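# Carry the tray of bottles and beakers to the other bench

## Task

Move the tray holding the bottles and beakers so that it rests entirely on the second bench, with every bottle and beaker still upright inside it at the end. The task fails if any bottle or beaker leans halfway over or more, or touches the floor. The task also fails if a glass beaker breaks, which happens if it drops more than a few centimetres or is struck hard. Finish with both grippers released and the robot moved away from the tray. The task also fails if the robot falls over or is left tilted.

## Robot and tools

ROBOT. A Rainbow Robotics RB-Y1: a base driven by two wheels with two rear casters (0.66 m long, 0.58 m wide, front edge 0.10 m ahead of the wheel axle), a leg that folds at ankle, knee and hip beneath a chest, two 7-joint arms with parallel grippers, and a pan/tilt head. Cameras: head_camera (896x504 px), left_wrist_camera and right_wrist_camera (644x364 px). Loose objects may occasionally get a brief external shove.

FRAMES. Base frame: origin on the floor midway between the drive wheels, x forward, y left, z up. The state reports chest, left_hand and right_hand in this frame. A hand point sits between the finger pads; fingers point along its -z and close along its x. Reported hand positions can be inaccurate, worse at full reach. The odometry frame is the base frame at scene start; base_odometry integrates wheel rotation only, so wheel slip shows up as false travel. Heading is positive to the left, -3.142 to 3.142.

execute_actions. Arguments: "actions", a list with zero or one action object, and optional "cameras" (list of head_camera, left_wrist_camera, right_wrist_camera or "all"; omitted, null or ["all"] gives every camera, [] gives none). An empty list just reports state and images. An action may contain:
- "base": exactly one of translate_m (relative straight drive in metres from where the base last measured itself, positive forward, -3 to 3) or rotate_rad (relative turn in place in radians, positive = counter-clockwise seen from above, -3.2 to 3.2). No sideways driving.
- "joints": one flat object keyed by joint name, shared by torso, both arms and head; each value is an absolute target (radians; grippers in metres of pad opening). Ranges: torso_squat_rad 0 to 1.2 (larger lowers the level chest); torso_shift_rad -0.3 to 0.6 (positive pushes hips forward); torso_pitch_rad -0.2 to 1.4 (positive leans forward); torso_yaw_rad -1.5 to 1.5 (positive left). Arms, for left_ and right_ prefixes: shoulder_pitch_rad -2.356 to 2.356 (0 hanging, negative raises forward and inward); shoulder_roll_rad left 0 to 3.141 (positive outward), right -3.141 to 0 (negative outward); shoulder_yaw_rad -2.094 to 2.094 (positive swings a bent forearm left, both arms); elbow_rad -2.617 to 0.01 (0 straight, negative bends); forearm_roll_rad -3.141 to 3.141 and hand_roll_rad -2.705 to 2.705 (positive counter-clockwise from above on a hanging arm, both arms); wrist_pitch_rad -1.57 to 1.919 (negative tips hand forward); gripper_m 0 to 0.1. head_pan_rad -0.523 to 0.523 (relative to chest, positive left); head_tilt_rad -0.35 to 1.57 (positive looks down). Joint tolerance for done is ±0.02, grippers ±0.004.
- "speeds": lowers top speed for this action only: translate_m 0.05 to 0.4 m/s, rotate_rad 0.1 to 1.509 rad/s (default is the maximum; turns accelerate at 0.5 rad/s²). A base move needing over 8.667 s is rejected.
- "min_time_s": 0.1 to 8, a lower bound on arm and head motion duration; it never shortens or slows other parts.
Default top speeds: arm joints 1 rad/s (forearm_roll, wrist_pitch, hand_roll 1.5), head 1.5, torso_squat_rad and torso_pitch_rad 0.3, torso_shift_rad 0.15, torso_yaw_rad 0.6, grippers 0.1 m/s. An action lasts at most 15 s. Motions begin together but may finish at different times. Unknown keys or out-of-range values cause rejection with no motion. Joints or base left out may still be chasing earlier targets. If a result reports a stop, later motion, wait and finished_scene calls in that same reply are skipped.

Torso joints must also satisfy: squat + shift <= 1.52; squat - shift + pitch <= 1.57; shift + 0.5 pitch - 0.4 squat <= 0.7; shift + 0.3 pitch - 0.5 squat <= 0.39. Violations make the commanded torso joints stop short with off_target.

wait: "seconds" 0 to 10; commands nothing, returns state and images. zoom_image: "camera" and "region" [x0, y0, x1, y1] in pixels of that camera's latest full image, top-left origin, at most 504x504. finished_scene: "scene", the current scene number; irreversible, ends the scene once the last command has been held, and reports success. Replying with no tool call ends everything.

RESULTS. The pictures line lists image order. base_status and joint_status per motion: done (for base: wheels turned the commanded amount, slip possible); off_target (resting short, maybe still pushing); limit_stop_at_<name> (a built-in limit halted it); contact_stop (torso or arm met strong resistance); time_out (exceeded 1.5x expected time plus 1 s, torso 2.5x, cap 14 s); stopped_with_arm (torso halted because an arm contact-stopped); limit_stop_at_own_body (self-collision guard halted before touching; move arm and torso apart); not_followed (arm targets withheld, shown with a "joint command not followed" line and usually a "cause:" hint; grippers still move; withheld targets may be retried each action). After contact_stop, time_out or stopped_with_arm, the whole group (torso joints; left arm joints; right arm joints) freezes and forgets targets. on_its_own covers what this call didn't command; "held at" is the held target, not the position. MOTOR HOT appears at 65 °C; at 80 °C an OVER-TEMPERATURE FAULT brakes that arm and stops the call (limit_stop_at_motor_heat), then resend targets. Reaching a joint's load limit (shoulders 66.5, elbow 34.2, wrist joints 23.7 N m, load included) freezes the robot 10 s.

CAUTIONS. To grip, command an opening at least 0.005 m below the object width; off_target is then expected. Each arm carries up to 3 kg; heavy loads far ahead of the wheels tip the robot forward with nothing to stop it. The base does not halt on hitting furniture, and the bent leg can protrude past the front edge; a leg pressing furniture can slide the robot back unreported. After any stop, first retreat the arms in a separate action, then the torso; exception: when both hands hold one object and the torso contact-stops at once with nothing in the way, resend every arm joint at its reported position, then repeat the torso command. Never let the arms, grippers or fingers strike or squeeze each other; the arm-to-arm check ignores hands and palms. Keep glass beakers from drops and knocks. The robot holds its last command while you think.

Each tool is called after ">>>" as name(argument=value, ...) on one line, values as JSON.

## Session

>>> execute_actions(actions=[])

>>> execute_actions(actions=[{"joints":{"head_tilt_rad":0.7}}], cameras=["head_camera"])

Scene clock: 0.00 s.
base_odometry: x=+0.000 y=+0.000 heading=+0.000 (m, m, rad; odometry frame)
base_status: not commanded
joint_positions: torso_squat_rad=+0.350 torso_shift_rad=+0.000 torso_pitch_rad=-0.001 torso_yaw_rad=-0.001 left_shoulder_pitch_rad=+0.034 left_shoulder_roll_rad=+0.019 left_shoulder_yaw_rad=+0.037 left_elbow_rad=-0.177 left_forearm_roll_rad=-0.017 left_wrist_pitch_rad=+0.004 left_hand_roll_rad=-0.011 left_gripper_m=+0.101 right_shoulder_pitch_rad=+0.054 right_shoulder_roll_rad=-0.033 right_shoulder_yaw_rad=+0.026 right_elbow_rad=-0.209 right_forearm_roll_rad=+0.048 right_wrist_pitch_rad=+0.011 right_hand_roll_rad=-0.026 right_gripper_m=+0.099 head_pan_rad=+0.001 head_tilt_rad=+0.401
joint_status: not commanded
chest: x=-0.2282 y=-0.0010 z=+1.2474 quat_wxyz=(+1.000, +0.001, +0.000, +0.000) (m; base frame)
left_hand: x=-0.1665 y=+0.2386 z=+0.5652 quat_wxyz=(+0.997, +0.014, -0.071, +0.009) (m; base frame)
right_hand: x=-0.1675 y=-0.2441 z=+0.5645 quat_wxyz=(+0.997, -0.016, -0.074, +0.016) (m; base frame)
pictures: head_camera, left_wrist_camera, right_wrist_camera
Images, in order (width x height): head_camera 896x504, left_wrist_camera 644x364, right_wrist_camera 644x364.

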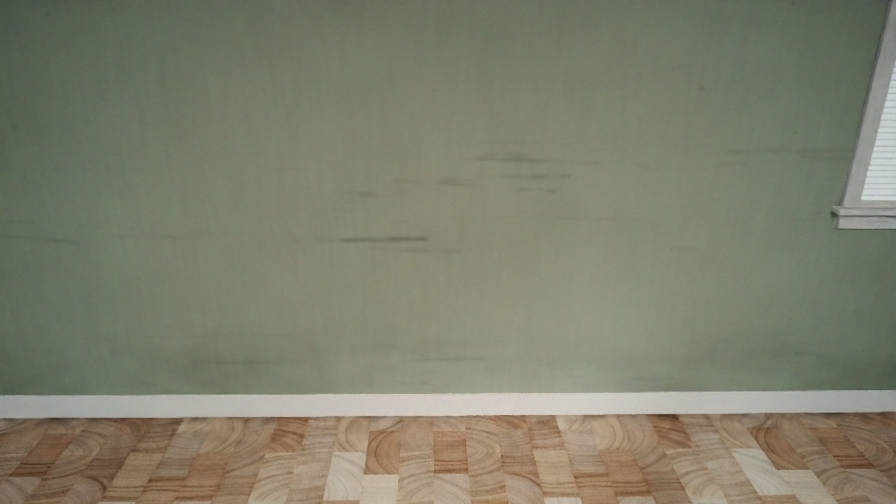

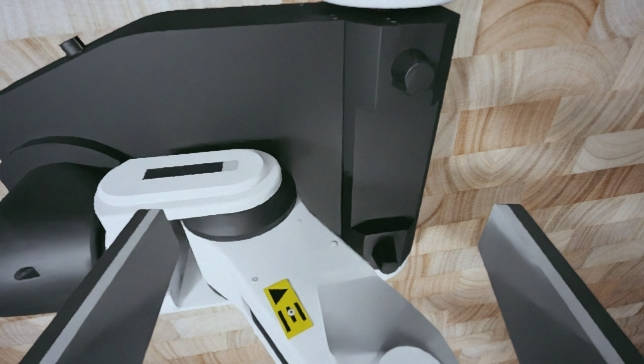

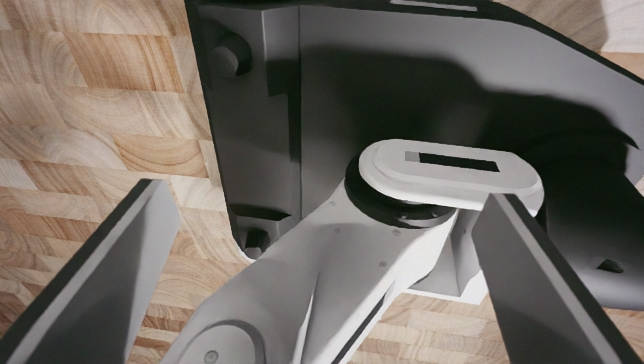

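Scene clock: 0.83 s.
base_odometry: x=+0.000 y=+0.000 heading=+0.000 (m, m, rad; odometry frame)
base_status: not commanded
joint_positions: torso_squat_rad=+0.350 torso_shift_rad=+0.000 torso_pitch_rad=-0.001 torso_yaw_rad=-0.001 left_shoulder_pitch_rad=+0.034 left_shoulder_roll_rad=+0.019 left_shoulder_yaw_rad=+0.037 left_elbow_rad=-0.177 left_forearm_roll_rad=-0.017 left_wrist_pitch_rad=+0.004 left_hand_roll_rad=-0.011 left_gripper_m=+0.101 right_shoulder_pitch_rad=+0.054 right_shoulder_roll_rad=-0.033 right_shoulder_yaw_rad=+0.026 right_elbow_rad=-0.209 right_forearm_roll_rad=+0.048 right_wrist_pitch_rad=+0.011 right_hand_roll_rad=-0.026 right_gripper_m=+0.099 head_pan_rad=+0.001 head_tilt_rad=+0.700
joint_status: all done
chest: x=-0.2282 y=-0.0010 z=+1.2474 quat_wxyz=(+1.000, +0.001, +0.000, +0.000) (m; base frame)
left_hand: x=-0.1665 y=+0.2386 z=+0.5652 quat_wxyz=(+0.997, +0.014, -0.071, +0.009) (m; base frame)
right_hand: x=-0.1675 y=-0.2441 z=+0.5645 quat_wxyz=(+0.997, -0.016, -0.074, +0.016) (m; base frame)
pictures: head_camera
Images, in order (width x height): head_camera 896x504.

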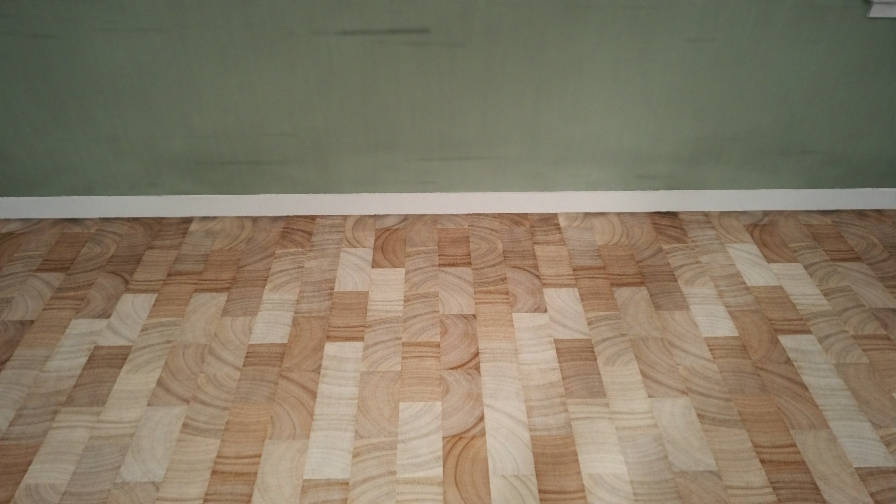

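>>> execute_actions(actions=[{"base":{"rotate_rad":1.57},"joints":{"head_tilt_rad":0.45}}], cameras=["head_camera"])

>>> execute_actions(actions=[{"base":{"rotate_rad":1.57}}], cameras=["head_camera"])

>>> execute_actions(actions=[{"base":{"rotate_rad":1.0}}], cameras=["head_camera"])

Scene clock: 5.10 s.
base_odometry: x=+0.000 y=+0.000 heading=+1.569 (m, m, rad; odometry frame)
base_status: done
joint_positions: torso_squat_rad=+0.350 torso_shift_rad=+0.000 torso_pitch_rad=-0.001 torso_yaw_rad=-0.001 left_shoulder_pitch_rad=+0.034 left_shoulder_roll_rad=+0.019 left_shoulder_yaw_rad=+0.037 left_elbow_rad=-0.177 left_forearm_roll_rad=-0.017 left_wrist_pitch_rad=+0.004 left_hand_roll_rad=-0.011 left_gripper_m=+0.101 right_shoulder_pitch_rad=+0.054 right_shoulder_roll_rad=-0.033 right_shoulder_yaw_rad=+0.026 right_elbow_rad=-0.209 right_forearm_roll_rad=+0.048 right_wrist_pitch_rad=+0.011 right_hand_roll_rad=-0.026 right_gripper_m=+0.099 head_pan_rad=+0.001 head_tilt_rad=+0.450
joint_status: all done
chest: x=-0.2282 y=-0.0011 z=+1.2474 quat_wxyz=(+1.000, +0.001, -0.001, +0.000) (m; base frame)
left_hand: x=-0.1665 y=+0.2386 z=+0.5652 quat_wxyz=(+0.997, +0.014, -0.071, +0.009) (m; base frame)
right_hand: x=-0.1675 y=-0.2441 z=+0.5645 quat_wxyz=(+0.997, -0.016, -0.074, +0.016) (m; base frame)
pictures: head_camera
Images, in order (width x height): head_camera 896x504.

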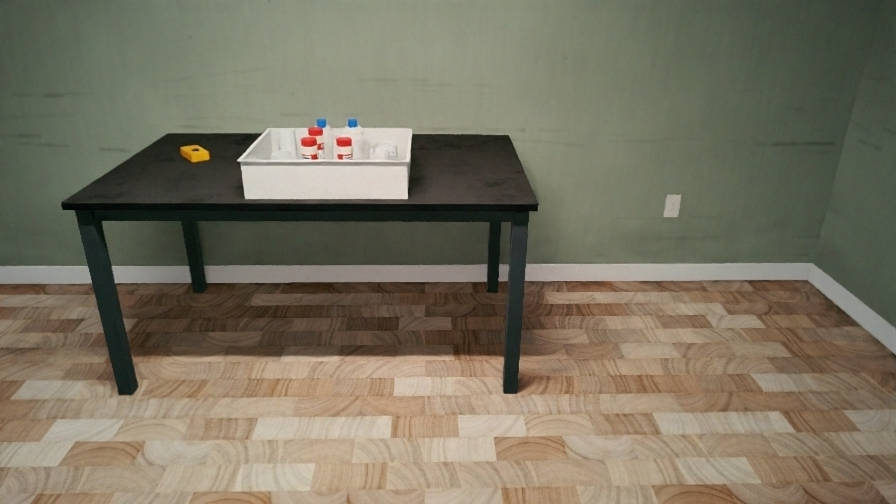

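Scene clock: 9.10 s.
base_odometry: x=+0.000 y=+0.000 heading=+3.139 (m, m, rad; odometry frame)
base_status: done
joint_positions: torso_squat_rad=+0.350 torso_shift_rad=+0.000 torso_pitch_rad=-0.001 torso_yaw_rad=-0.001 left_shoulder_pitch_rad=+0.034 left_shoulder_roll_rad=+0.019 left_shoulder_yaw_rad=+0.037 left_elbow_rad=-0.177 left_forearm_roll_rad=-0.017 left_wrist_pitch_rad=+0.004 left_hand_roll_rad=-0.011 left_gripper_m=+0.101 right_shoulder_pitch_rad=+0.054 right_shoulder_roll_rad=-0.033 right_shoulder_yaw_rad=+0.026 right_elbow_rad=-0.209 right_forearm_roll_rad=+0.048 right_wrist_pitch_rad=+0.011 right_hand_roll_rad=-0.026 right_gripper_m=+0.099 head_pan_rad=+0.001 head_tilt_rad=+0.450
joint_status: not commanded
chest: x=-0.2282 y=-0.0011 z=+1.2474 quat_wxyz=(+1.000, +0.001, -0.001, +0.000) (m; base frame)
left_hand: x=-0.1665 y=+0.2386 z=+0.5652 quat_wxyz=(+0.997, +0.014, -0.071, +0.009) (m; base frame)
right_hand: x=-0.1675 y=-0.2441 z=+0.5645 quat_wxyz=(+0.997, -0.016, -0.074, +0.016) (m; base frame)
pictures: head_camera
Images, in order (width x height): head_camera 896x504.

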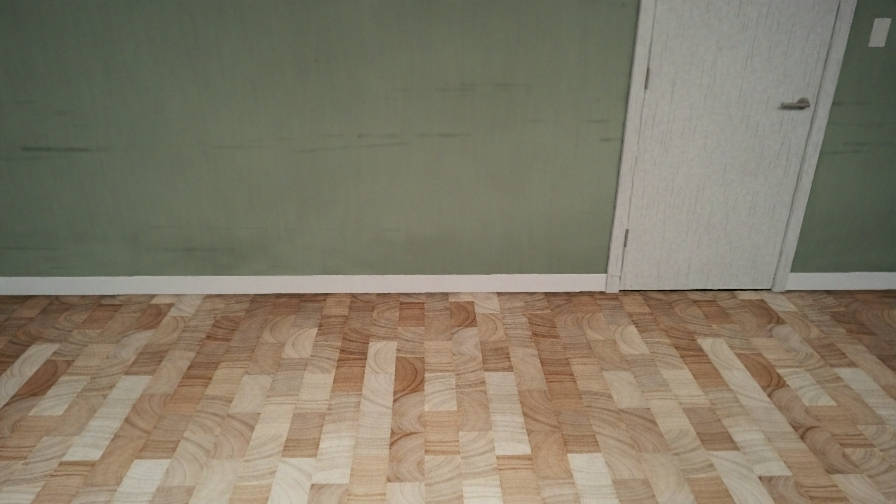

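Scene clock: 12.40 s.
base_odometry: x=+0.000 y=+0.000 heading=-2.145 (m, m, rad; odometry frame)
base_status: done
joint_positions: torso_squat_rad=+0.350 torso_shift_rad=+0.000 torso_pitch_rad=-0.001 torso_yaw_rad=-0.001 left_shoulder_pitch_rad=+0.034 left_shoulder_roll_rad=+0.019 left_shoulder_yaw_rad=+0.037 left_elbow_rad=-0.177 left_forearm_roll_rad=-0.017 left_wrist_pitch_rad=+0.004 left_hand_roll_rad=-0.011 left_gripper_m=+0.101 right_shoulder_pitch_rad=+0.054 right_shoulder_roll_rad=-0.033 right_shoulder_yaw_rad=+0.026 right_elbow_rad=-0.209 right_forearm_roll_rad=+0.048 right_wrist_pitch_rad=+0.011 right_hand_roll_rad=-0.026 right_gripper_m=+0.099 head_pan_rad=+0.001 head_tilt_rad=+0.450
joint_status: not commanded
chest: x=-0.2282 y=-0.0011 z=+1.2474 quat_wxyz=(+1.000, +0.001, -0.001, +0.000) (m; base frame)
left_hand: x=-0.1665 y=+0.2386 z=+0.5652 quat_wxyz=(+0.997, +0.014, -0.071, +0.009) (m; base frame)
right_hand: x=-0.1675 y=-0.2441 z=+0.5645 quat_wxyz=(+0.997, -0.016, -0.074, +0.016) (m; base frame)
pictures: head_camera
Images, in order (width x height): head_camera 896x504.

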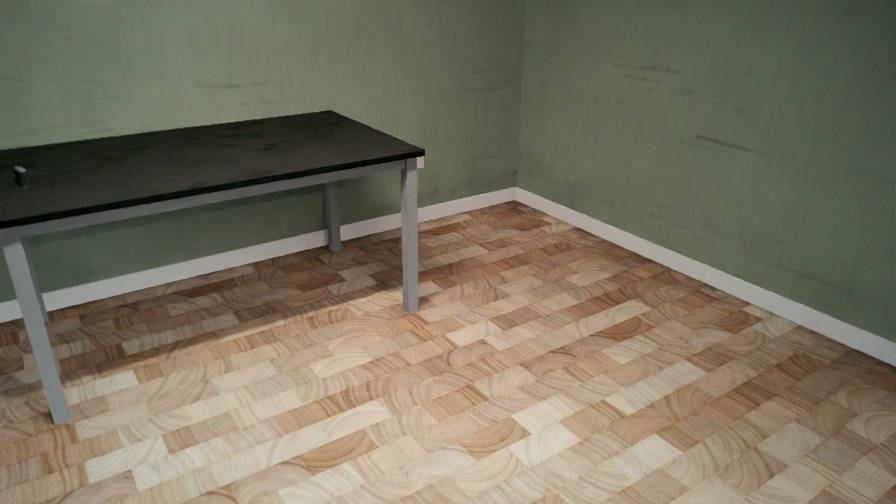

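>>> execute_actions(actions=[{"base":{"rotate_rad":-2.2},"joints":{"left_shoulder_pitch_rad":-0.6,"left_elbow_rad":-1.3,"left_wrist_pitch_rad":1.3,"left_hand_roll_rad":1.57,"left_shoulder_roll_rad":0.1,"left_shoulder_yaw_rad":0,"left_forearm_roll_rad":0,"right_shoulder_pitch_rad":-0.6,"right_elbow_rad":-1.3,"right_wrist_pitch_rad":1.3,"right_hand_roll_rad":-1.57,"right_shoulder_roll_rad":-0.1,"right_shoulder_yaw_rad":0,"right_forearm_roll_rad":0}}], cameras=[])

>>> execute_actions(actions=[{"base":{"translate_m":1.07}}], cameras=[])

>>> execute_actions(actions=[{"base":{"rotate_rad":-0.37},"joints":{"head_tilt_rad":0.65}}])

Scene clock: 17.60 s.
base_odometry: x=+0.000 y=+0.000 heading=+1.939 (m, m, rad; odometry frame)
base_status: done
joint_positions: torso_squat_rad=+0.350 torso_shift_rad=+0.000 torso_pitch_rad=-0.001 torso_yaw_rad=-0.001 left_shoulder_pitch_rad=-0.600 left_shoulder_roll_rad=+0.100 left_shoulder_yaw_rad=+0.000 left_elbow_rad=-1.300 left_forearm_roll_rad=+0.000 left_wrist_pitch_rad=+1.300 left_hand_roll_rad=+1.570 left_gripper_m=+0.101 right_shoulder_pitch_rad=-0.600 right_shoulder_roll_rad=-0.100 right_shoulder_yaw_rad=+0.000 right_elbow_rad=-1.300 right_forearm_roll_rad=+0.000 right_wrist_pitch_rad=+1.300 right_hand_roll_rad=-1.570 right_gripper_m=+0.099 head_pan_rad=+0.001 head_tilt_rad=+0.450
joint_status: all done
chest: x=-0.2283 y=-0.0010 z=+1.2474 quat_wxyz=(+1.000, +0.001, -0.001, +0.000) (m; base frame)
left_hand: x=+0.3256 y=+0.1923 z=+0.9659 quat_wxyz=(+0.737, -0.166, -0.235, +0.612) (m; base frame)
right_hand: x=+0.3253 y=-0.1941 z=+0.9651 quat_wxyz=(+0.736, +0.167, -0.234, -0.613) (m; base frame)
pictures: none
No camera images: the call's "cameras" was empty. Leave "cameras" out to get every camera's image.

Scene clock: 21.83 s.
base_odometry: x=-0.384 y=+0.998 heading=+1.938 (m, m, rad; odometry frame)
base_status: done
joint_positions: torso_squat_rad=+0.350 torso_shift_rad=+0.000 torso_pitch_rad=-0.001 torso_yaw_rad=-0.001 left_shoulder_pitch_rad=-0.600 left_shoulder_roll_rad=+0.100 left_shoulder_yaw_rad=+0.000 left_elbow_rad=-1.300 left_forearm_roll_rad=+0.000 left_wrist_pitch_rad=+1.300 left_hand_roll_rad=+1.570 left_gripper_m=+0.101 right_shoulder_pitch_rad=-0.600 right_shoulder_roll_rad=-0.100 right_shoulder_yaw_rad=+0.000 right_elbow_rad=-1.300 right_forearm_roll_rad=+0.000 right_wrist_pitch_rad=+1.300 right_hand_roll_rad=-1.570 right_gripper_m=+0.099 head_pan_rad=+0.001 head_tilt_rad=+0.450
joint_status: not commanded
chest: x=-0.2282 y=-0.0010 z=+1.2474 quat_wxyz=(+1.000, +0.001, +0.000, +0.000) (m; base frame)
left_hand: x=+0.3256 y=+0.1924 z=+0.9657 quat_wxyz=(+0.737, -0.166, -0.234, +0.612) (m; base frame)
right_hand: x=+0.3254 y=-0.1942 z=+0.9650 quat_wxyz=(+0.736, +0.167, -0.233, -0.613) (m; base frame)
pictures: none
No camera images: the call's "cameras" was empty. Leave "cameras" out to get every camera's image.

Scene clock: 23.90 s.
base_odometry: x=-0.384 y=+0.998 heading=+1.569 (m, m, rad; odometry frame)
base_status: done
joint_positions: torso_squat_rad=+0.350 torso_shift_rad=+0.000 torso_pitch_rad=-0.001 torso_yaw_rad=-0.001 left_shoulder_pitch_rad=-0.600 left_shoulder_roll_rad=+0.100 left_shoulder_yaw_rad=+0.000 left_elbow_rad=-1.300 left_forearm_roll_rad=+0.000 left_wrist_pitch_rad=+1.300 left_hand_roll_rad=+1.570 left_gripper_m=+0.101 right_shoulder_pitch_rad=-0.600 right_shoulder_roll_rad=-0.100 right_shoulder_yaw_rad=+0.000 right_elbow_rad=-1.300 right_forearm_roll_rad=+0.000 right_wrist_pitch_rad=+1.300 right_hand_roll_rad=-1.570 right_gripper_m=+0.099 head_pan_rad=+0.001 head_tilt_rad=+0.650
joint_status: all done
chest: x=-0.2282 y=-0.0010 z=+1.2474 quat_wxyz=(+1.000, +0.001, +0.000, +0.000) (m; base frame)
left_hand: x=+0.3256 y=+0.1924 z=+0.9657 quat_wxyz=(+0.737, -0.166, -0.234, +0.612) (m; base frame)
right_hand: x=+0.3254 y=-0.1942 z=+0.9650 quat_wxyz=(+0.736, +0.167, -0.233, -0.613) (m; base frame)
pictures: head_camera, left_wrist_camera, right_wrist_camera
Images, in order (width x height): head_camera 896x504, left_wrist_camera 644x364, right_wrist_camera 644x364.

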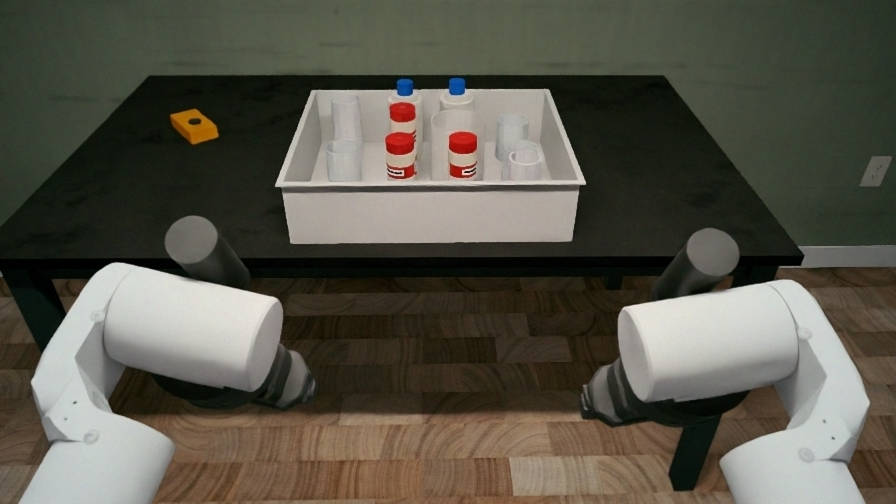

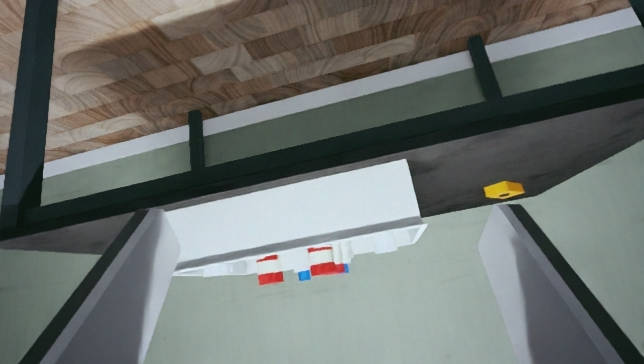

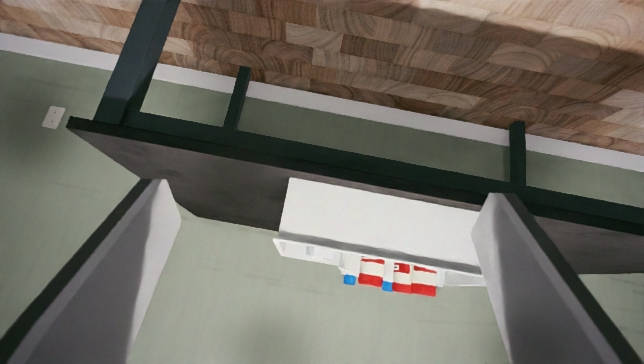

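>>> execute_actions(actions=[{"base":{"translate_m":0.3},"joints":{"head_tilt_rad":0.85,"left_shoulder_pitch_rad":-0.8,"left_shoulder_roll_rad":0.25,"left_forearm_roll_rad":-0.3,"left_wrist_pitch_rad":1.4,"left_hand_roll_rad":1.75,"right_shoulder_pitch_rad":-0.8,"right_shoulder_roll_rad":-0.25,"right_forearm_roll_rad":0.3,"right_wrist_pitch_rad":1.4,"right_hand_roll_rad":-1.75}}])

Scene clock: 26.83 s.
base_odometry: x=-0.384 y=+1.298 heading=+1.569 (m, m, rad; odometry frame)
base_status: done
joint_positions: torso_squat_rad=+0.350 torso_shift_rad=+0.000 torso_pitch_rad=-0.001 torso_yaw_rad=-0.001 left_shoulder_pitch_rad=-0.800 left_shoulder_roll_rad=+0.250 left_shoulder_yaw_rad=+0.000 left_elbow_rad=-1.300 left_forearm_roll_rad=-0.300 left_wrist_pitch_rad=+1.400 left_hand_roll_rad=+1.750 left_gripper_m=+0.101 right_shoulder_pitch_rad=-0.800 right_shoulder_roll_rad=-0.250 right_shoulder_yaw_rad=+0.000 right_elbow_rad=-1.300 right_forearm_roll_rad=+0.300 right_wrist_pitch_rad=+1.400 right_hand_roll_rad=-1.750 right_gripper_m=+0.099 head_pan_rad=+0.001 head_tilt_rad=+0.850
joint_status: all done
chest: x=-0.2282 y=-0.0010 z=+1.2474 quat_wxyz=(+1.000, +0.001, +0.000, +0.000) (m; base frame)
left_hand: x=+0.3745 y=+0.3077 z=+1.1080 quat_wxyz=(+0.620, -0.091, -0.420, +0.657) (m; base frame)
right_hand: x=+0.3741 y=-0.3101 z=+1.1070 quat_wxyz=(+0.619, +0.092, -0.419, -0.658) (m; base frame)
pictures: head_camera, left_wrist_camera, right_wrist_camera
Images, in order (width x height): head_camera 896x504, left_wrist_camera 644x364, right_wrist_camera 644x364.

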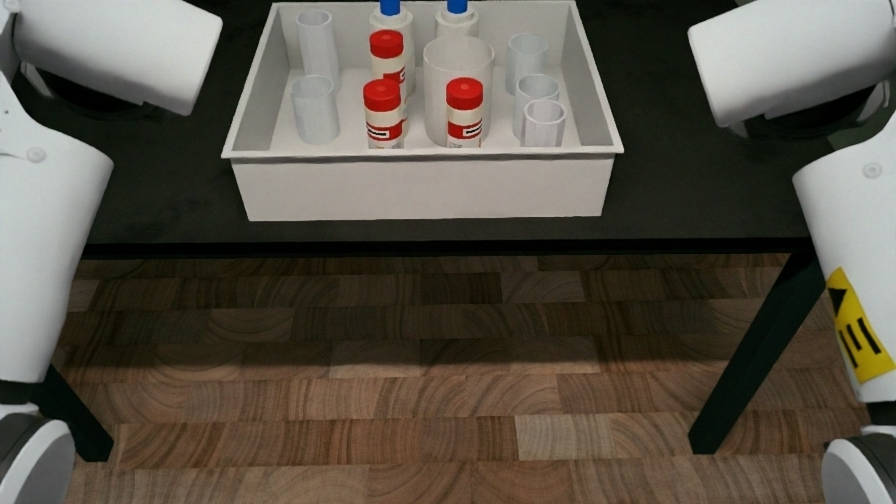

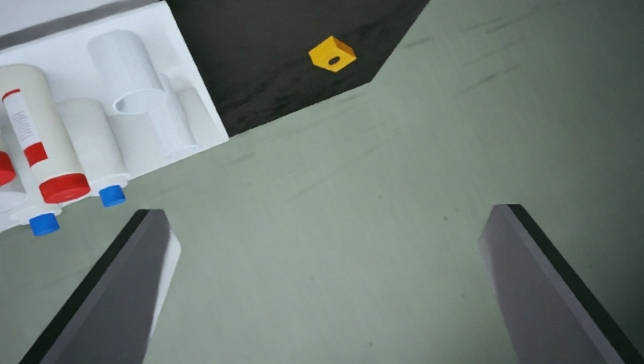

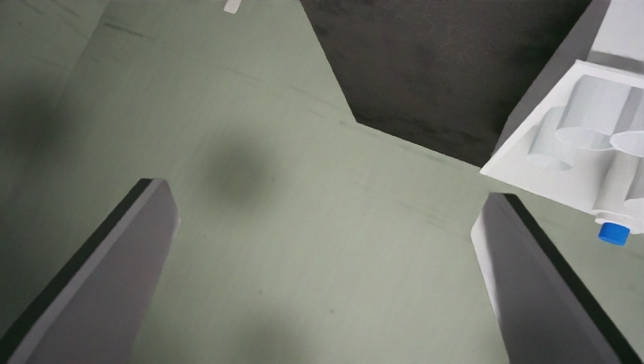

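>>> execute_actions(actions=[{"base":{"translate_m":0.3},"joints":{"head_tilt_rad":1.05,"left_shoulder_pitch_rad":-0.9,"left_shoulder_roll_rad":0.35,"left_forearm_roll_rad":0.05,"left_wrist_pitch_rad":1.7,"left_hand_roll_rad":1.6,"right_shoulder_pitch_rad":-0.9,"right_shoulder_roll_rad":-0.35,"right_forearm_roll_rad":-0.05,"right_wrist_pitch_rad":1.7,"right_hand_roll_rad":-1.6}}])

Scene clock: 29.60 s.
base_odometry: x=-0.383 y=+1.598 heading=+1.568 (m, m, rad; odometry frame)
base_status: done
joint_positions: torso_squat_rad=+0.350 torso_shift_rad=+0.000 torso_pitch_rad=-0.001 torso_yaw_rad=-0.001 left_shoulder_pitch_rad=-0.900 left_shoulder_roll_rad=+0.350 left_shoulder_yaw_rad=+0.000 left_elbow_rad=-1.300 left_forearm_roll_rad=+0.050 left_wrist_pitch_rad=+1.700 left_hand_roll_rad=+1.600 left_gripper_m=+0.101 right_shoulder_pitch_rad=-0.900 right_shoulder_roll_rad=-0.350 right_shoulder_yaw_rad=+0.000 right_elbow_rad=-1.300 right_forearm_roll_rad=-0.050 right_wrist_pitch_rad=+1.700 right_hand_roll_rad=-1.600 right_gripper_m=+0.099 head_pan_rad=+0.001 head_tilt_rad=+1.050
joint_status: all done
chest: x=-0.2282 y=-0.0010 z=+1.2474 quat_wxyz=(+1.000, +0.001, +0.000, +0.000) (m; base frame)
left_hand: x=+0.3432 y=+0.2851 z=+1.1145 quat_wxyz=(+0.705, -0.072, -0.274, +0.651) (m; base frame)
right_hand: x=+0.3429 y=-0.2874 z=+1.1135 quat_wxyz=(+0.704, +0.073, -0.273, -0.651) (m; base frame)
pictures: head_camera, left_wrist_camera, right_wrist_camera
Images, in order (width x height): head_camera 896x504, left_wrist_camera 644x364, right_wrist_camera 644x364.

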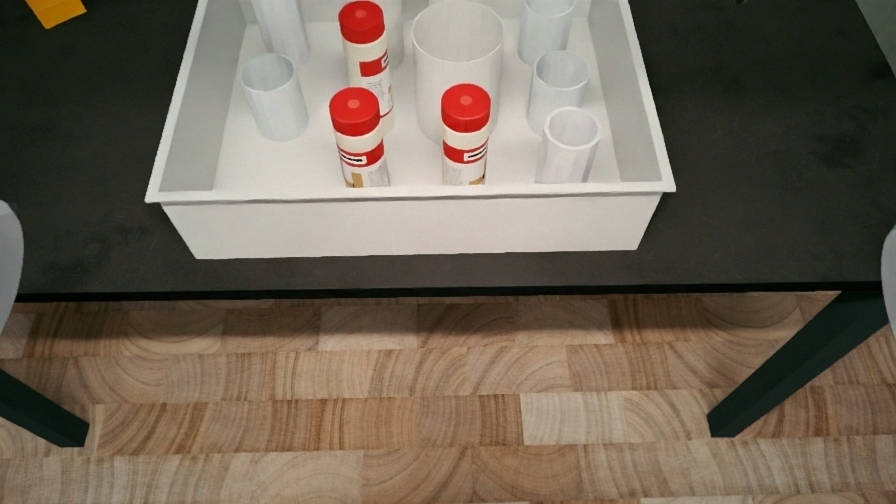

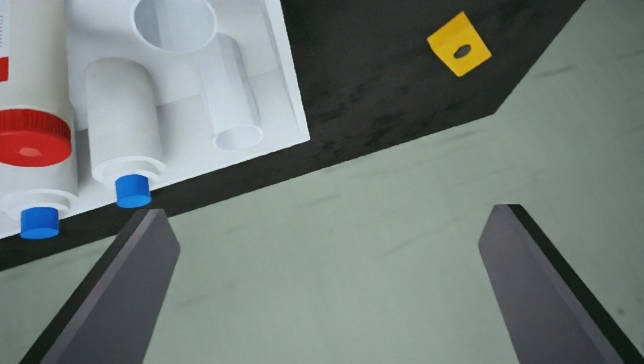

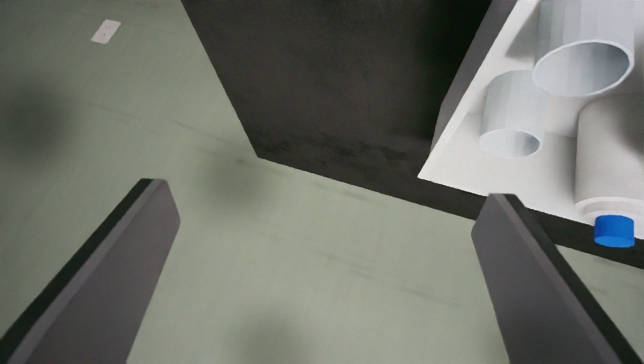

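>>> execute_actions(actions=[{"base":{"rotate_rad":0.06},"joints":{"head_tilt_rad":0.8,"torso_pitch_rad":0.3,"left_shoulder_pitch_rad":-1.1,"left_shoulder_roll_rad":0.55,"left_forearm_roll_rad":0.3,"left_hand_roll_rad":1.75,"right_shoulder_pitch_rad":-1.1,"right_shoulder_roll_rad":-0.55,"right_forearm_roll_rad":-0.3,"right_hand_roll_rad":-1.75}}])

Scene clock: 32.13 s.
base_odometry: x=-0.383 y=+1.598 heading=+1.627 (m, m, rad; odometry frame)
base_status: done
joint_positions: torso_squat_rad=+0.350 torso_shift_rad=+0.000 torso_pitch_rad=+0.300 torso_yaw_rad=-0.001 left_shoulder_pitch_rad=-1.100 left_shoulder_roll_rad=+0.550 left_shoulder_yaw_rad=+0.000 left_elbow_rad=-1.300 left_forearm_roll_rad=+0.300 left_wrist_pitch_rad=+1.700 left_hand_roll_rad=+1.750 left_gripper_m=+0.101 right_shoulder_pitch_rad=-1.100 right_shoulder_roll_rad=-0.550 right_shoulder_yaw_rad=+0.000 right_elbow_rad=-1.300 right_forearm_roll_rad=-0.300 right_wrist_pitch_rad=+1.700 right_hand_roll_rad=-1.750 right_gripper_m=+0.099 head_pan_rad=+0.001 head_tilt_rad=+0.800
joint_status: all done
chest: x=-0.1364 y=-0.0010 z=+1.2336 quat_wxyz=(+0.989, +0.001, +0.149, +0.000) (m; base frame)
left_hand: x=+0.4365 y=+0.2989 z=+1.0600 quat_wxyz=(+0.682, -0.091, -0.199, +0.698) (m; base frame)
right_hand: x=+0.4360 y=-0.3015 z=+1.0590 quat_wxyz=(+0.681, +0.092, -0.198, -0.698) (m; base frame)
pictures: head_camera, left_wrist_camera, right_wrist_camera
Images, in order (width x height): head_camera 896x504, left_wrist_camera 644x364, right_wrist_camera 644x364.

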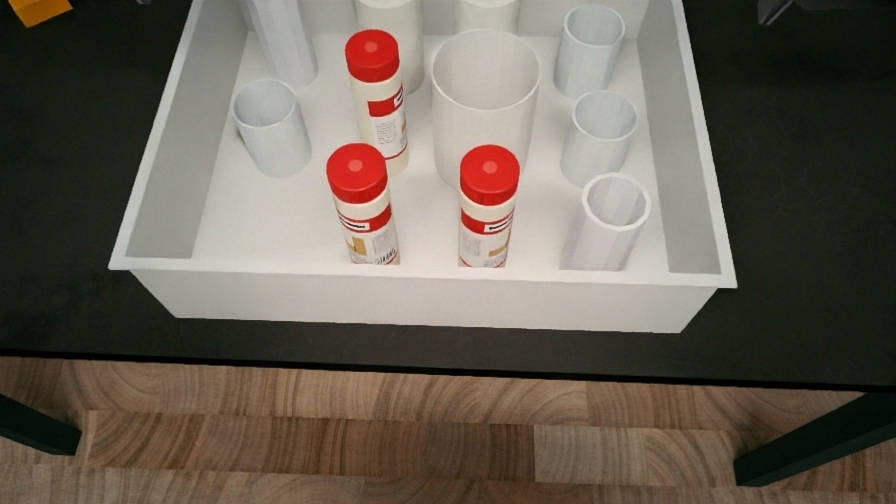

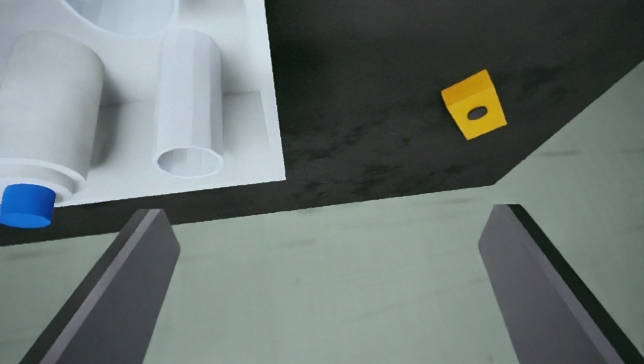

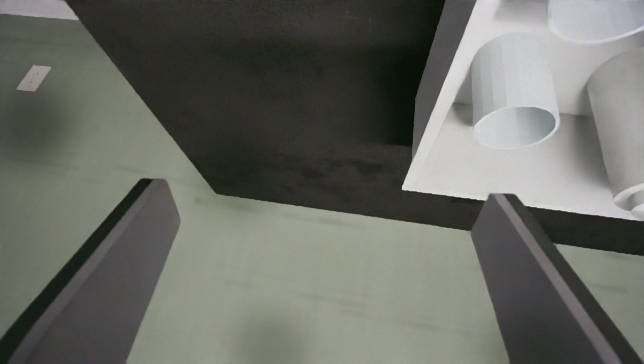

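>>> execute_actions(actions=[{"base":{"rotate_rad":-0.035},"joints":{"left_forearm_roll_rad":0.5,"left_hand_roll_rad":1.8,"right_forearm_roll_rad":-0.5,"right_hand_roll_rad":-1.8}}], cameras=[])

>>> execute_actions(actions=[{"base":{"translate_m":0.16},"joints":{"head_tilt_rad":0.85,"torso_squat_rad":0.5}}])

Scene clock: 33.43 s.
base_odometry: x=-0.383 y=+1.598 heading=+1.593 (m, m, rad; odometry frame)
base_status: done
joint_positions: torso_squat_rad=+0.350 torso_shift_rad=+0.000 torso_pitch_rad=+0.300 torso_yaw_rad=-0.001 left_shoulder_pitch_rad=-1.100 left_shoulder_roll_rad=+0.550 left_shoulder_yaw_rad=+0.000 left_elbow_rad=-1.300 left_forearm_roll_rad=+0.500 left_wrist_pitch_rad=+1.700 left_hand_roll_rad=+1.800 left_gripper_m=+0.101 right_shoulder_pitch_rad=-1.100 right_shoulder_roll_rad=-0.550 right_shoulder_yaw_rad=+0.000 right_elbow_rad=-1.300 right_forearm_roll_rad=-0.500 right_wrist_pitch_rad=+1.700 right_hand_roll_rad=-1.800 right_gripper_m=+0.099 head_pan_rad=+0.001 head_tilt_rad=+0.800
joint_status: all done
chest: x=-0.1365 y=-0.0010 z=+1.2336 quat_wxyz=(+0.989, +0.001, +0.149, +0.000) (m; base frame)
left_hand: x=+0.4291 y=+0.2542 z=+1.0542 quat_wxyz=(+0.692, -0.147, -0.117, +0.697) (m; base frame)
right_hand: x=+0.4286 y=-0.2568 z=+1.0533 quat_wxyz=(+0.691, +0.148, -0.116, -0.698) (m; base frame)
pictures: none
No camera images: the call's "cameras" was empty. Leave "cameras" out to get every camera's image.

Scene clock: 35.27 s.
base_odometry: x=-0.387 y=+1.758 heading=+1.594 (m, m, rad; odometry frame)
base_status: done
joint_positions: torso_squat_rad=+0.500 torso_shift_rad=+0.000 torso_pitch_rad=+0.300 torso_yaw_rad=-0.001 left_shoulder_pitch_rad=-1.100 left_shoulder_roll_rad=+0.550 left_shoulder_yaw_rad=+0.000 left_elbow_rad=-1.300 left_forearm_roll_rad=+0.500 left_wrist_pitch_rad=+1.700 left_hand_roll_rad=+1.800 left_gripper_m=+0.101 right_shoulder_pitch_rad=-1.100 right_shoulder_roll_rad=-0.550 right_shoulder_yaw_rad=+0.000 right_elbow_rad=-1.300 right_forearm_roll_rad=-0.500 right_wrist_pitch_rad=+1.700 right_hand_roll_rad=-1.800 right_gripper_m=+0.099 head_pan_rad=+0.001 head_tilt_rad=+0.850
joint_status: all done
chest: x=-0.1365 y=-0.0010 z=+1.1904 quat_wxyz=(+0.989, +0.001, +0.149, +0.000) (m; base frame)
left_hand: x=+0.4291 y=+0.2543 z=+1.0110 quat_wxyz=(+0.692, -0.147, -0.117, +0.697) (m; base frame)
right_hand: x=+0.4286 y=-0.2567 z=+1.0101 quat_wxyz=(+0.691, +0.148, -0.116, -0.698) (m; base frame)
pictures: head_camera, left_wrist_camera, right_wrist_camera
Images, in order (width x height): head_camera 896x504, left_wrist_camera 644x364, right_wrist_camera 644x364.

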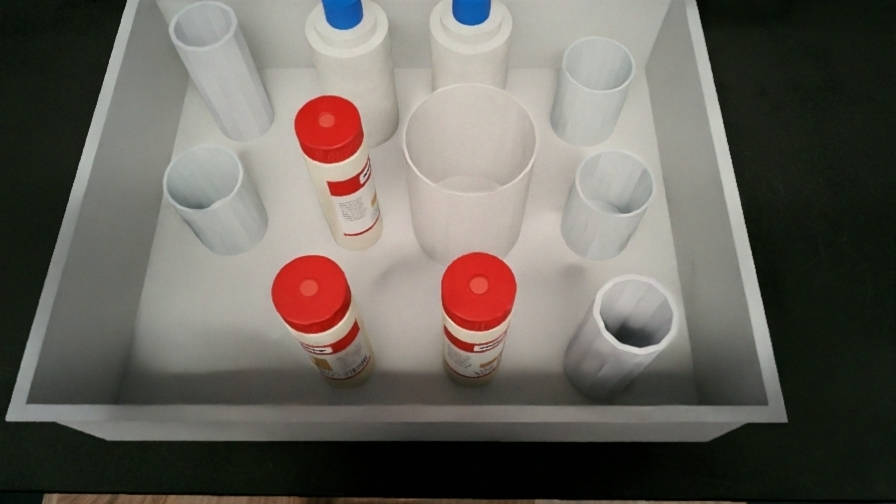

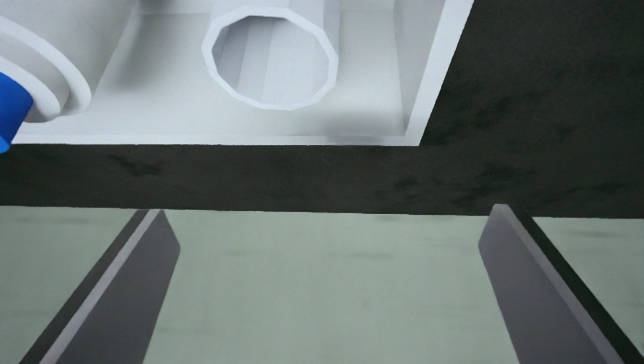

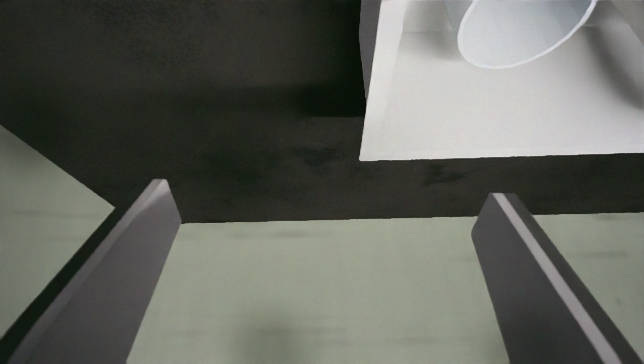

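>>> execute_actions(actions=[{"base":{"translate_m":-0.1},"joints":{"head_tilt_rad":0.75,"torso_squat_rad":0.65,"torso_yaw_rad":0.04,"left_shoulder_roll_rad":0.6,"left_forearm_roll_rad":0.53}}])

Scene clock: 37.27 s.
base_odometry: x=-0.384 y=+1.658 heading=+1.593 (m, m, rad; odometry frame)
base_status: done
joint_positions: torso_squat_rad=+0.650 torso_shift_rad=+0.000 torso_pitch_rad=+0.300 torso_yaw_rad=+0.040 left_shoulder_pitch_rad=-1.100 left_shoulder_roll_rad=+0.600 left_shoulder_yaw_rad=+0.000 left_elbow_rad=-1.300 left_forearm_roll_rad=+0.530 left_wrist_pitch_rad=+1.700 left_hand_roll_rad=+1.800 left_gripper_m=+0.101 right_shoulder_pitch_rad=-1.100 right_shoulder_roll_rad=-0.550 right_shoulder_yaw_rad=+0.000 right_elbow_rad=-1.300 right_forearm_roll_rad=-0.500 right_wrist_pitch_rad=+1.700 right_hand_roll_rad=-1.800 right_gripper_m=+0.099 head_pan_rad=+0.001 head_tilt_rad=+0.750
joint_status: all done
chest: x=-0.1365 y=-0.0010 z=+1.1334 quat_wxyz=(+0.989, +0.004, +0.149, +0.020) (m; base frame)
left_hand: x=+0.4188 y=+0.2979 z=+0.9669 quat_wxyz=(+0.672, -0.140, -0.132, +0.715) (m; base frame)
right_hand: x=+0.4380 y=-0.2325 z=+0.9502 quat_wxyz=(+0.703, +0.154, -0.109, -0.685) (m; base frame)
pictures: head_camera, left_wrist_camera, right_wrist_camera
Images, in order (width x height): head_camera 896x504, left_wrist_camera 644x364, right_wrist_camera 644x364.

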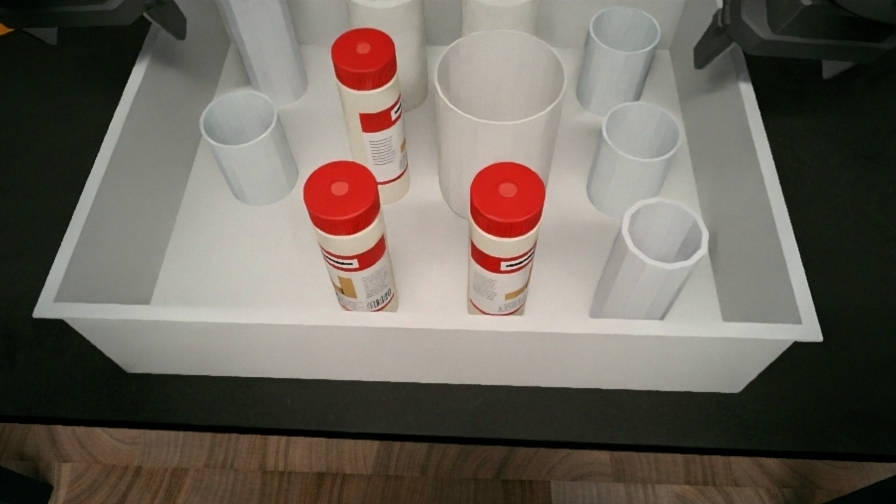

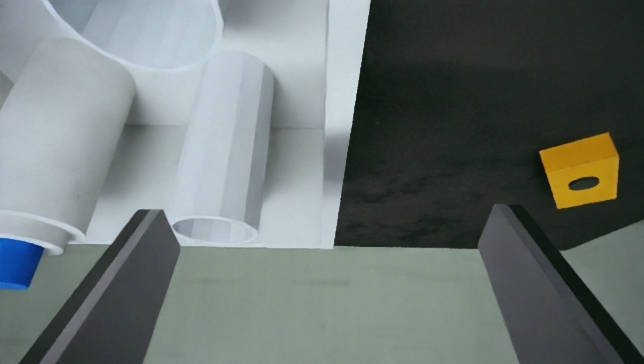

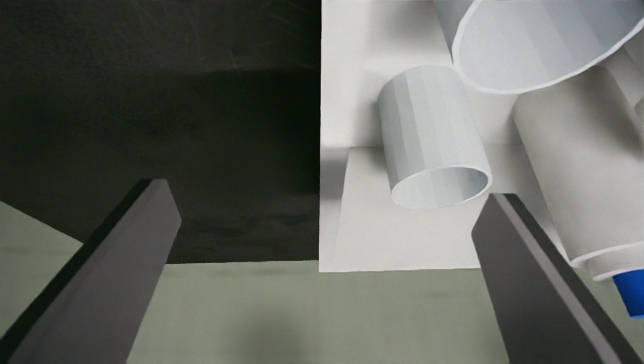

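>>> execute_actions(actions=[{"joints":{"torso_squat_rad":0.8,"left_gripper_m":0.065,"right_gripper_m":0.065}}])

Scene clock: 38.93 s.
base_odometry: x=-0.384 y=+1.658 heading=+1.593 (m, m, rad; odometry frame)
base_status: not commanded
joint_positions: torso_squat_rad=+0.800 torso_shift_rad=+0.000 torso_pitch_rad=+0.300 torso_yaw_rad=+0.040 left_shoulder_pitch_rad=-1.100 left_shoulder_roll_rad=+0.600 left_shoulder_yaw_rad=+0.000 left_elbow_rad=-1.300 left_forearm_roll_rad=+0.530 left_wrist_pitch_rad=+1.700 left_hand_roll_rad=+1.800 left_gripper_m=+0.065 right_shoulder_pitch_rad=-1.100 right_shoulder_roll_rad=-0.550 right_shoulder_yaw_rad=+0.000 right_elbow_rad=-1.300 right_forearm_roll_rad=-0.500 right_wrist_pitch_rad=+1.700 right_hand_roll_rad=-1.800 right_gripper_m=+0.065 head_pan_rad=+0.001 head_tilt_rad=+0.750
joint_status: all done
chest: x=-0.1365 y=-0.0009 z=+1.0638 quat_wxyz=(+0.989, +0.004, +0.149, +0.020) (m; base frame)
left_hand: x=+0.4189 y=+0.2980 z=+0.8973 quat_wxyz=(+0.672, -0.140, -0.132, +0.715) (m; base frame)
right_hand: x=+0.4380 y=-0.2324 z=+0.8806 quat_wxyz=(+0.703, +0.154, -0.109, -0.685) (m; base frame)
pictures: head_camera, left_wrist_camera, right_wrist_camera
Images, in order (width x height): head_camera 896x504, left_wrist_camera 644x364, right_wrist_camera 644x364.

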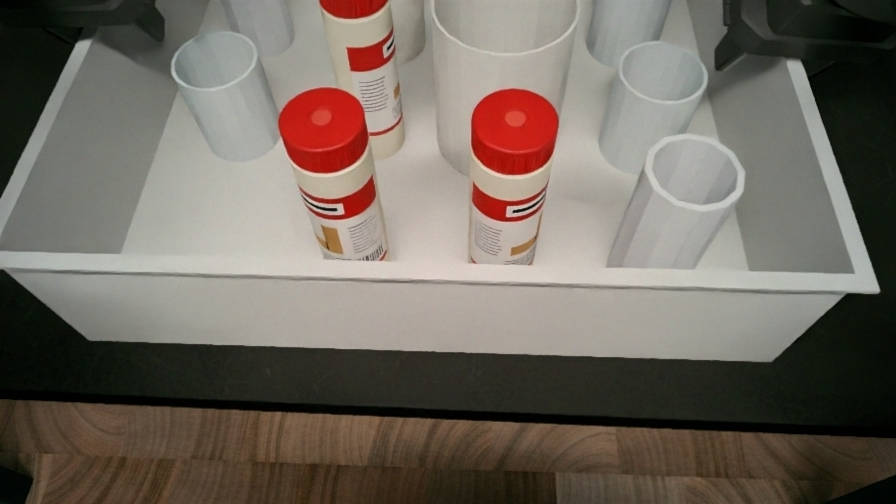

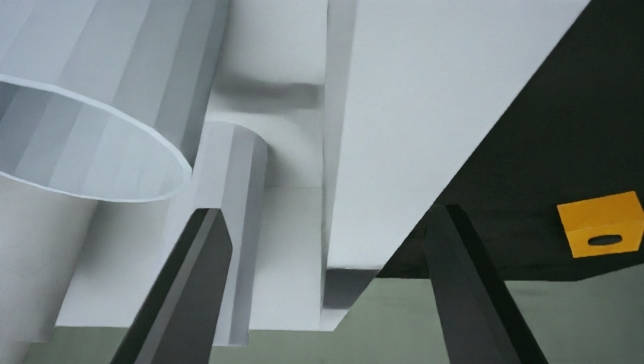

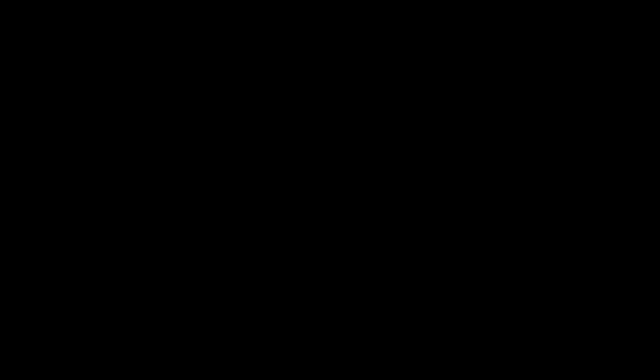

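>>> execute_actions(actions=[{"joints":{"head_tilt_rad":0.55,"head_pan_rad":-0.3,"left_shoulder_roll_rad":0.62,"left_forearm_roll_rad":0.53}}])

>>> execute_actions(actions=[{"joints":{"head_pan_rad":0.3}}], cameras=["head_camera"])

Scene clock: 40.10 s.
base_odometry: x=-0.384 y=+1.658 heading=+1.593 (m, m, rad; odometry frame)
base_status: not commanded
joint_positions: torso_squat_rad=+0.800 torso_shift_rad=+0.000 torso_pitch_rad=+0.300 torso_yaw_rad=+0.040 left_shoulder_pitch_rad=-1.100 left_shoulder_roll_rad=+0.620 left_shoulder_yaw_rad=+0.000 left_elbow_rad=-1.300 left_forearm_roll_rad=+0.530 left_wrist_pitch_rad=+1.700 left_hand_roll_rad=+1.800 left_gripper_m=+0.065 right_shoulder_pitch_rad=-1.100 right_shoulder_roll_rad=-0.550 right_shoulder_yaw_rad=+0.000 right_elbow_rad=-1.300 right_forearm_roll_rad=-0.500 right_wrist_pitch_rad=+1.700 right_hand_roll_rad=-1.800 right_gripper_m=+0.065 head_pan_rad=-0.300 head_tilt_rad=+0.550
joint_status: all done
chest: x=-0.1365 y=-0.0009 z=+1.0638 quat_wxyz=(+0.989, +0.004, +0.149, +0.020) (m; base frame)
left_hand: x=+0.4191 y=+0.3085 z=+0.9016 quat_wxyz=(+0.668, -0.136, -0.139, +0.718) (m; base frame)
right_hand: x=+0.4380 y=-0.2323 z=+0.8806 quat_wxyz=(+0.703, +0.154, -0.109, -0.685) (m; base frame)
pictures: head_camera, left_wrist_camera, right_wrist_camera
Images, in order (width x height): head_camera 896x504, left_wrist_camera 644x364, right_wrist_camera 644x364.

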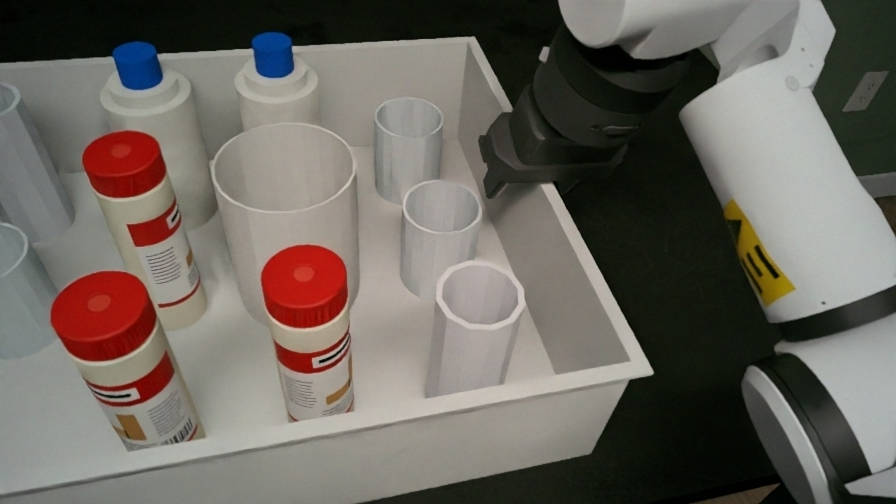

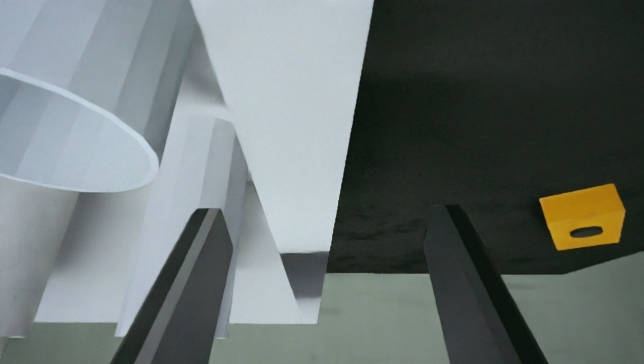

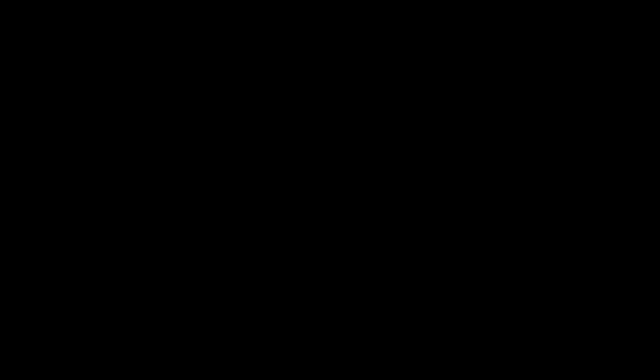

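Scene clock: 41.17 s.
base_odometry: x=-0.384 y=+1.658 heading=+1.593 (m, m, rad; odometry frame)
base_status: not commanded
joint_positions: torso_squat_rad=+0.800 torso_shift_rad=+0.000 torso_pitch_rad=+0.300 torso_yaw_rad=+0.040 left_shoulder_pitch_rad=-1.100 left_shoulder_roll_rad=+0.620 left_shoulder_yaw_rad=+0.000 left_elbow_rad=-1.300 left_forearm_roll_rad=+0.530 left_wrist_pitch_rad=+1.700 left_hand_roll_rad=+1.800 left_gripper_m=+0.065 right_shoulder_pitch_rad=-1.100 right_shoulder_roll_rad=-0.550 right_shoulder_yaw_rad=+0.000 right_elbow_rad=-1.300 right_forearm_roll_rad=-0.500 right_wrist_pitch_rad=+1.700 right_hand_roll_rad=-1.800 right_gripper_m=+0.065 head_pan_rad=+0.300 head_tilt_rad=+0.550
joint_status: all done
chest: x=-0.1365 y=-0.0009 z=+1.0638 quat_wxyz=(+0.989, +0.004, +0.149, +0.020) (m; base frame)
left_hand: x=+0.4191 y=+0.3085 z=+0.9016 quat_wxyz=(+0.668, -0.136, -0.139, +0.718) (m; base frame)
right_hand: x=+0.4380 y=-0.2323 z=+0.8806 quat_wxyz=(+0.703, +0.154, -0.109, -0.685) (m; base frame)
pictures: head_camera
Images, in order (width x height): head_camera 896x504.

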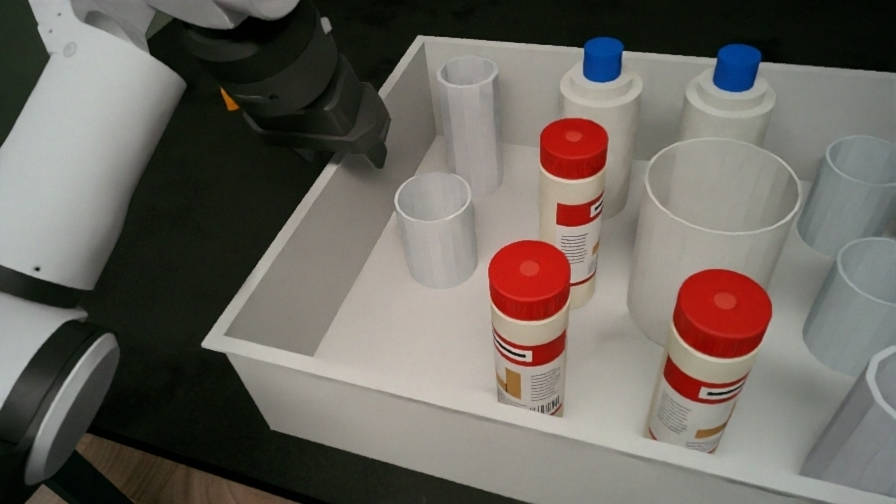

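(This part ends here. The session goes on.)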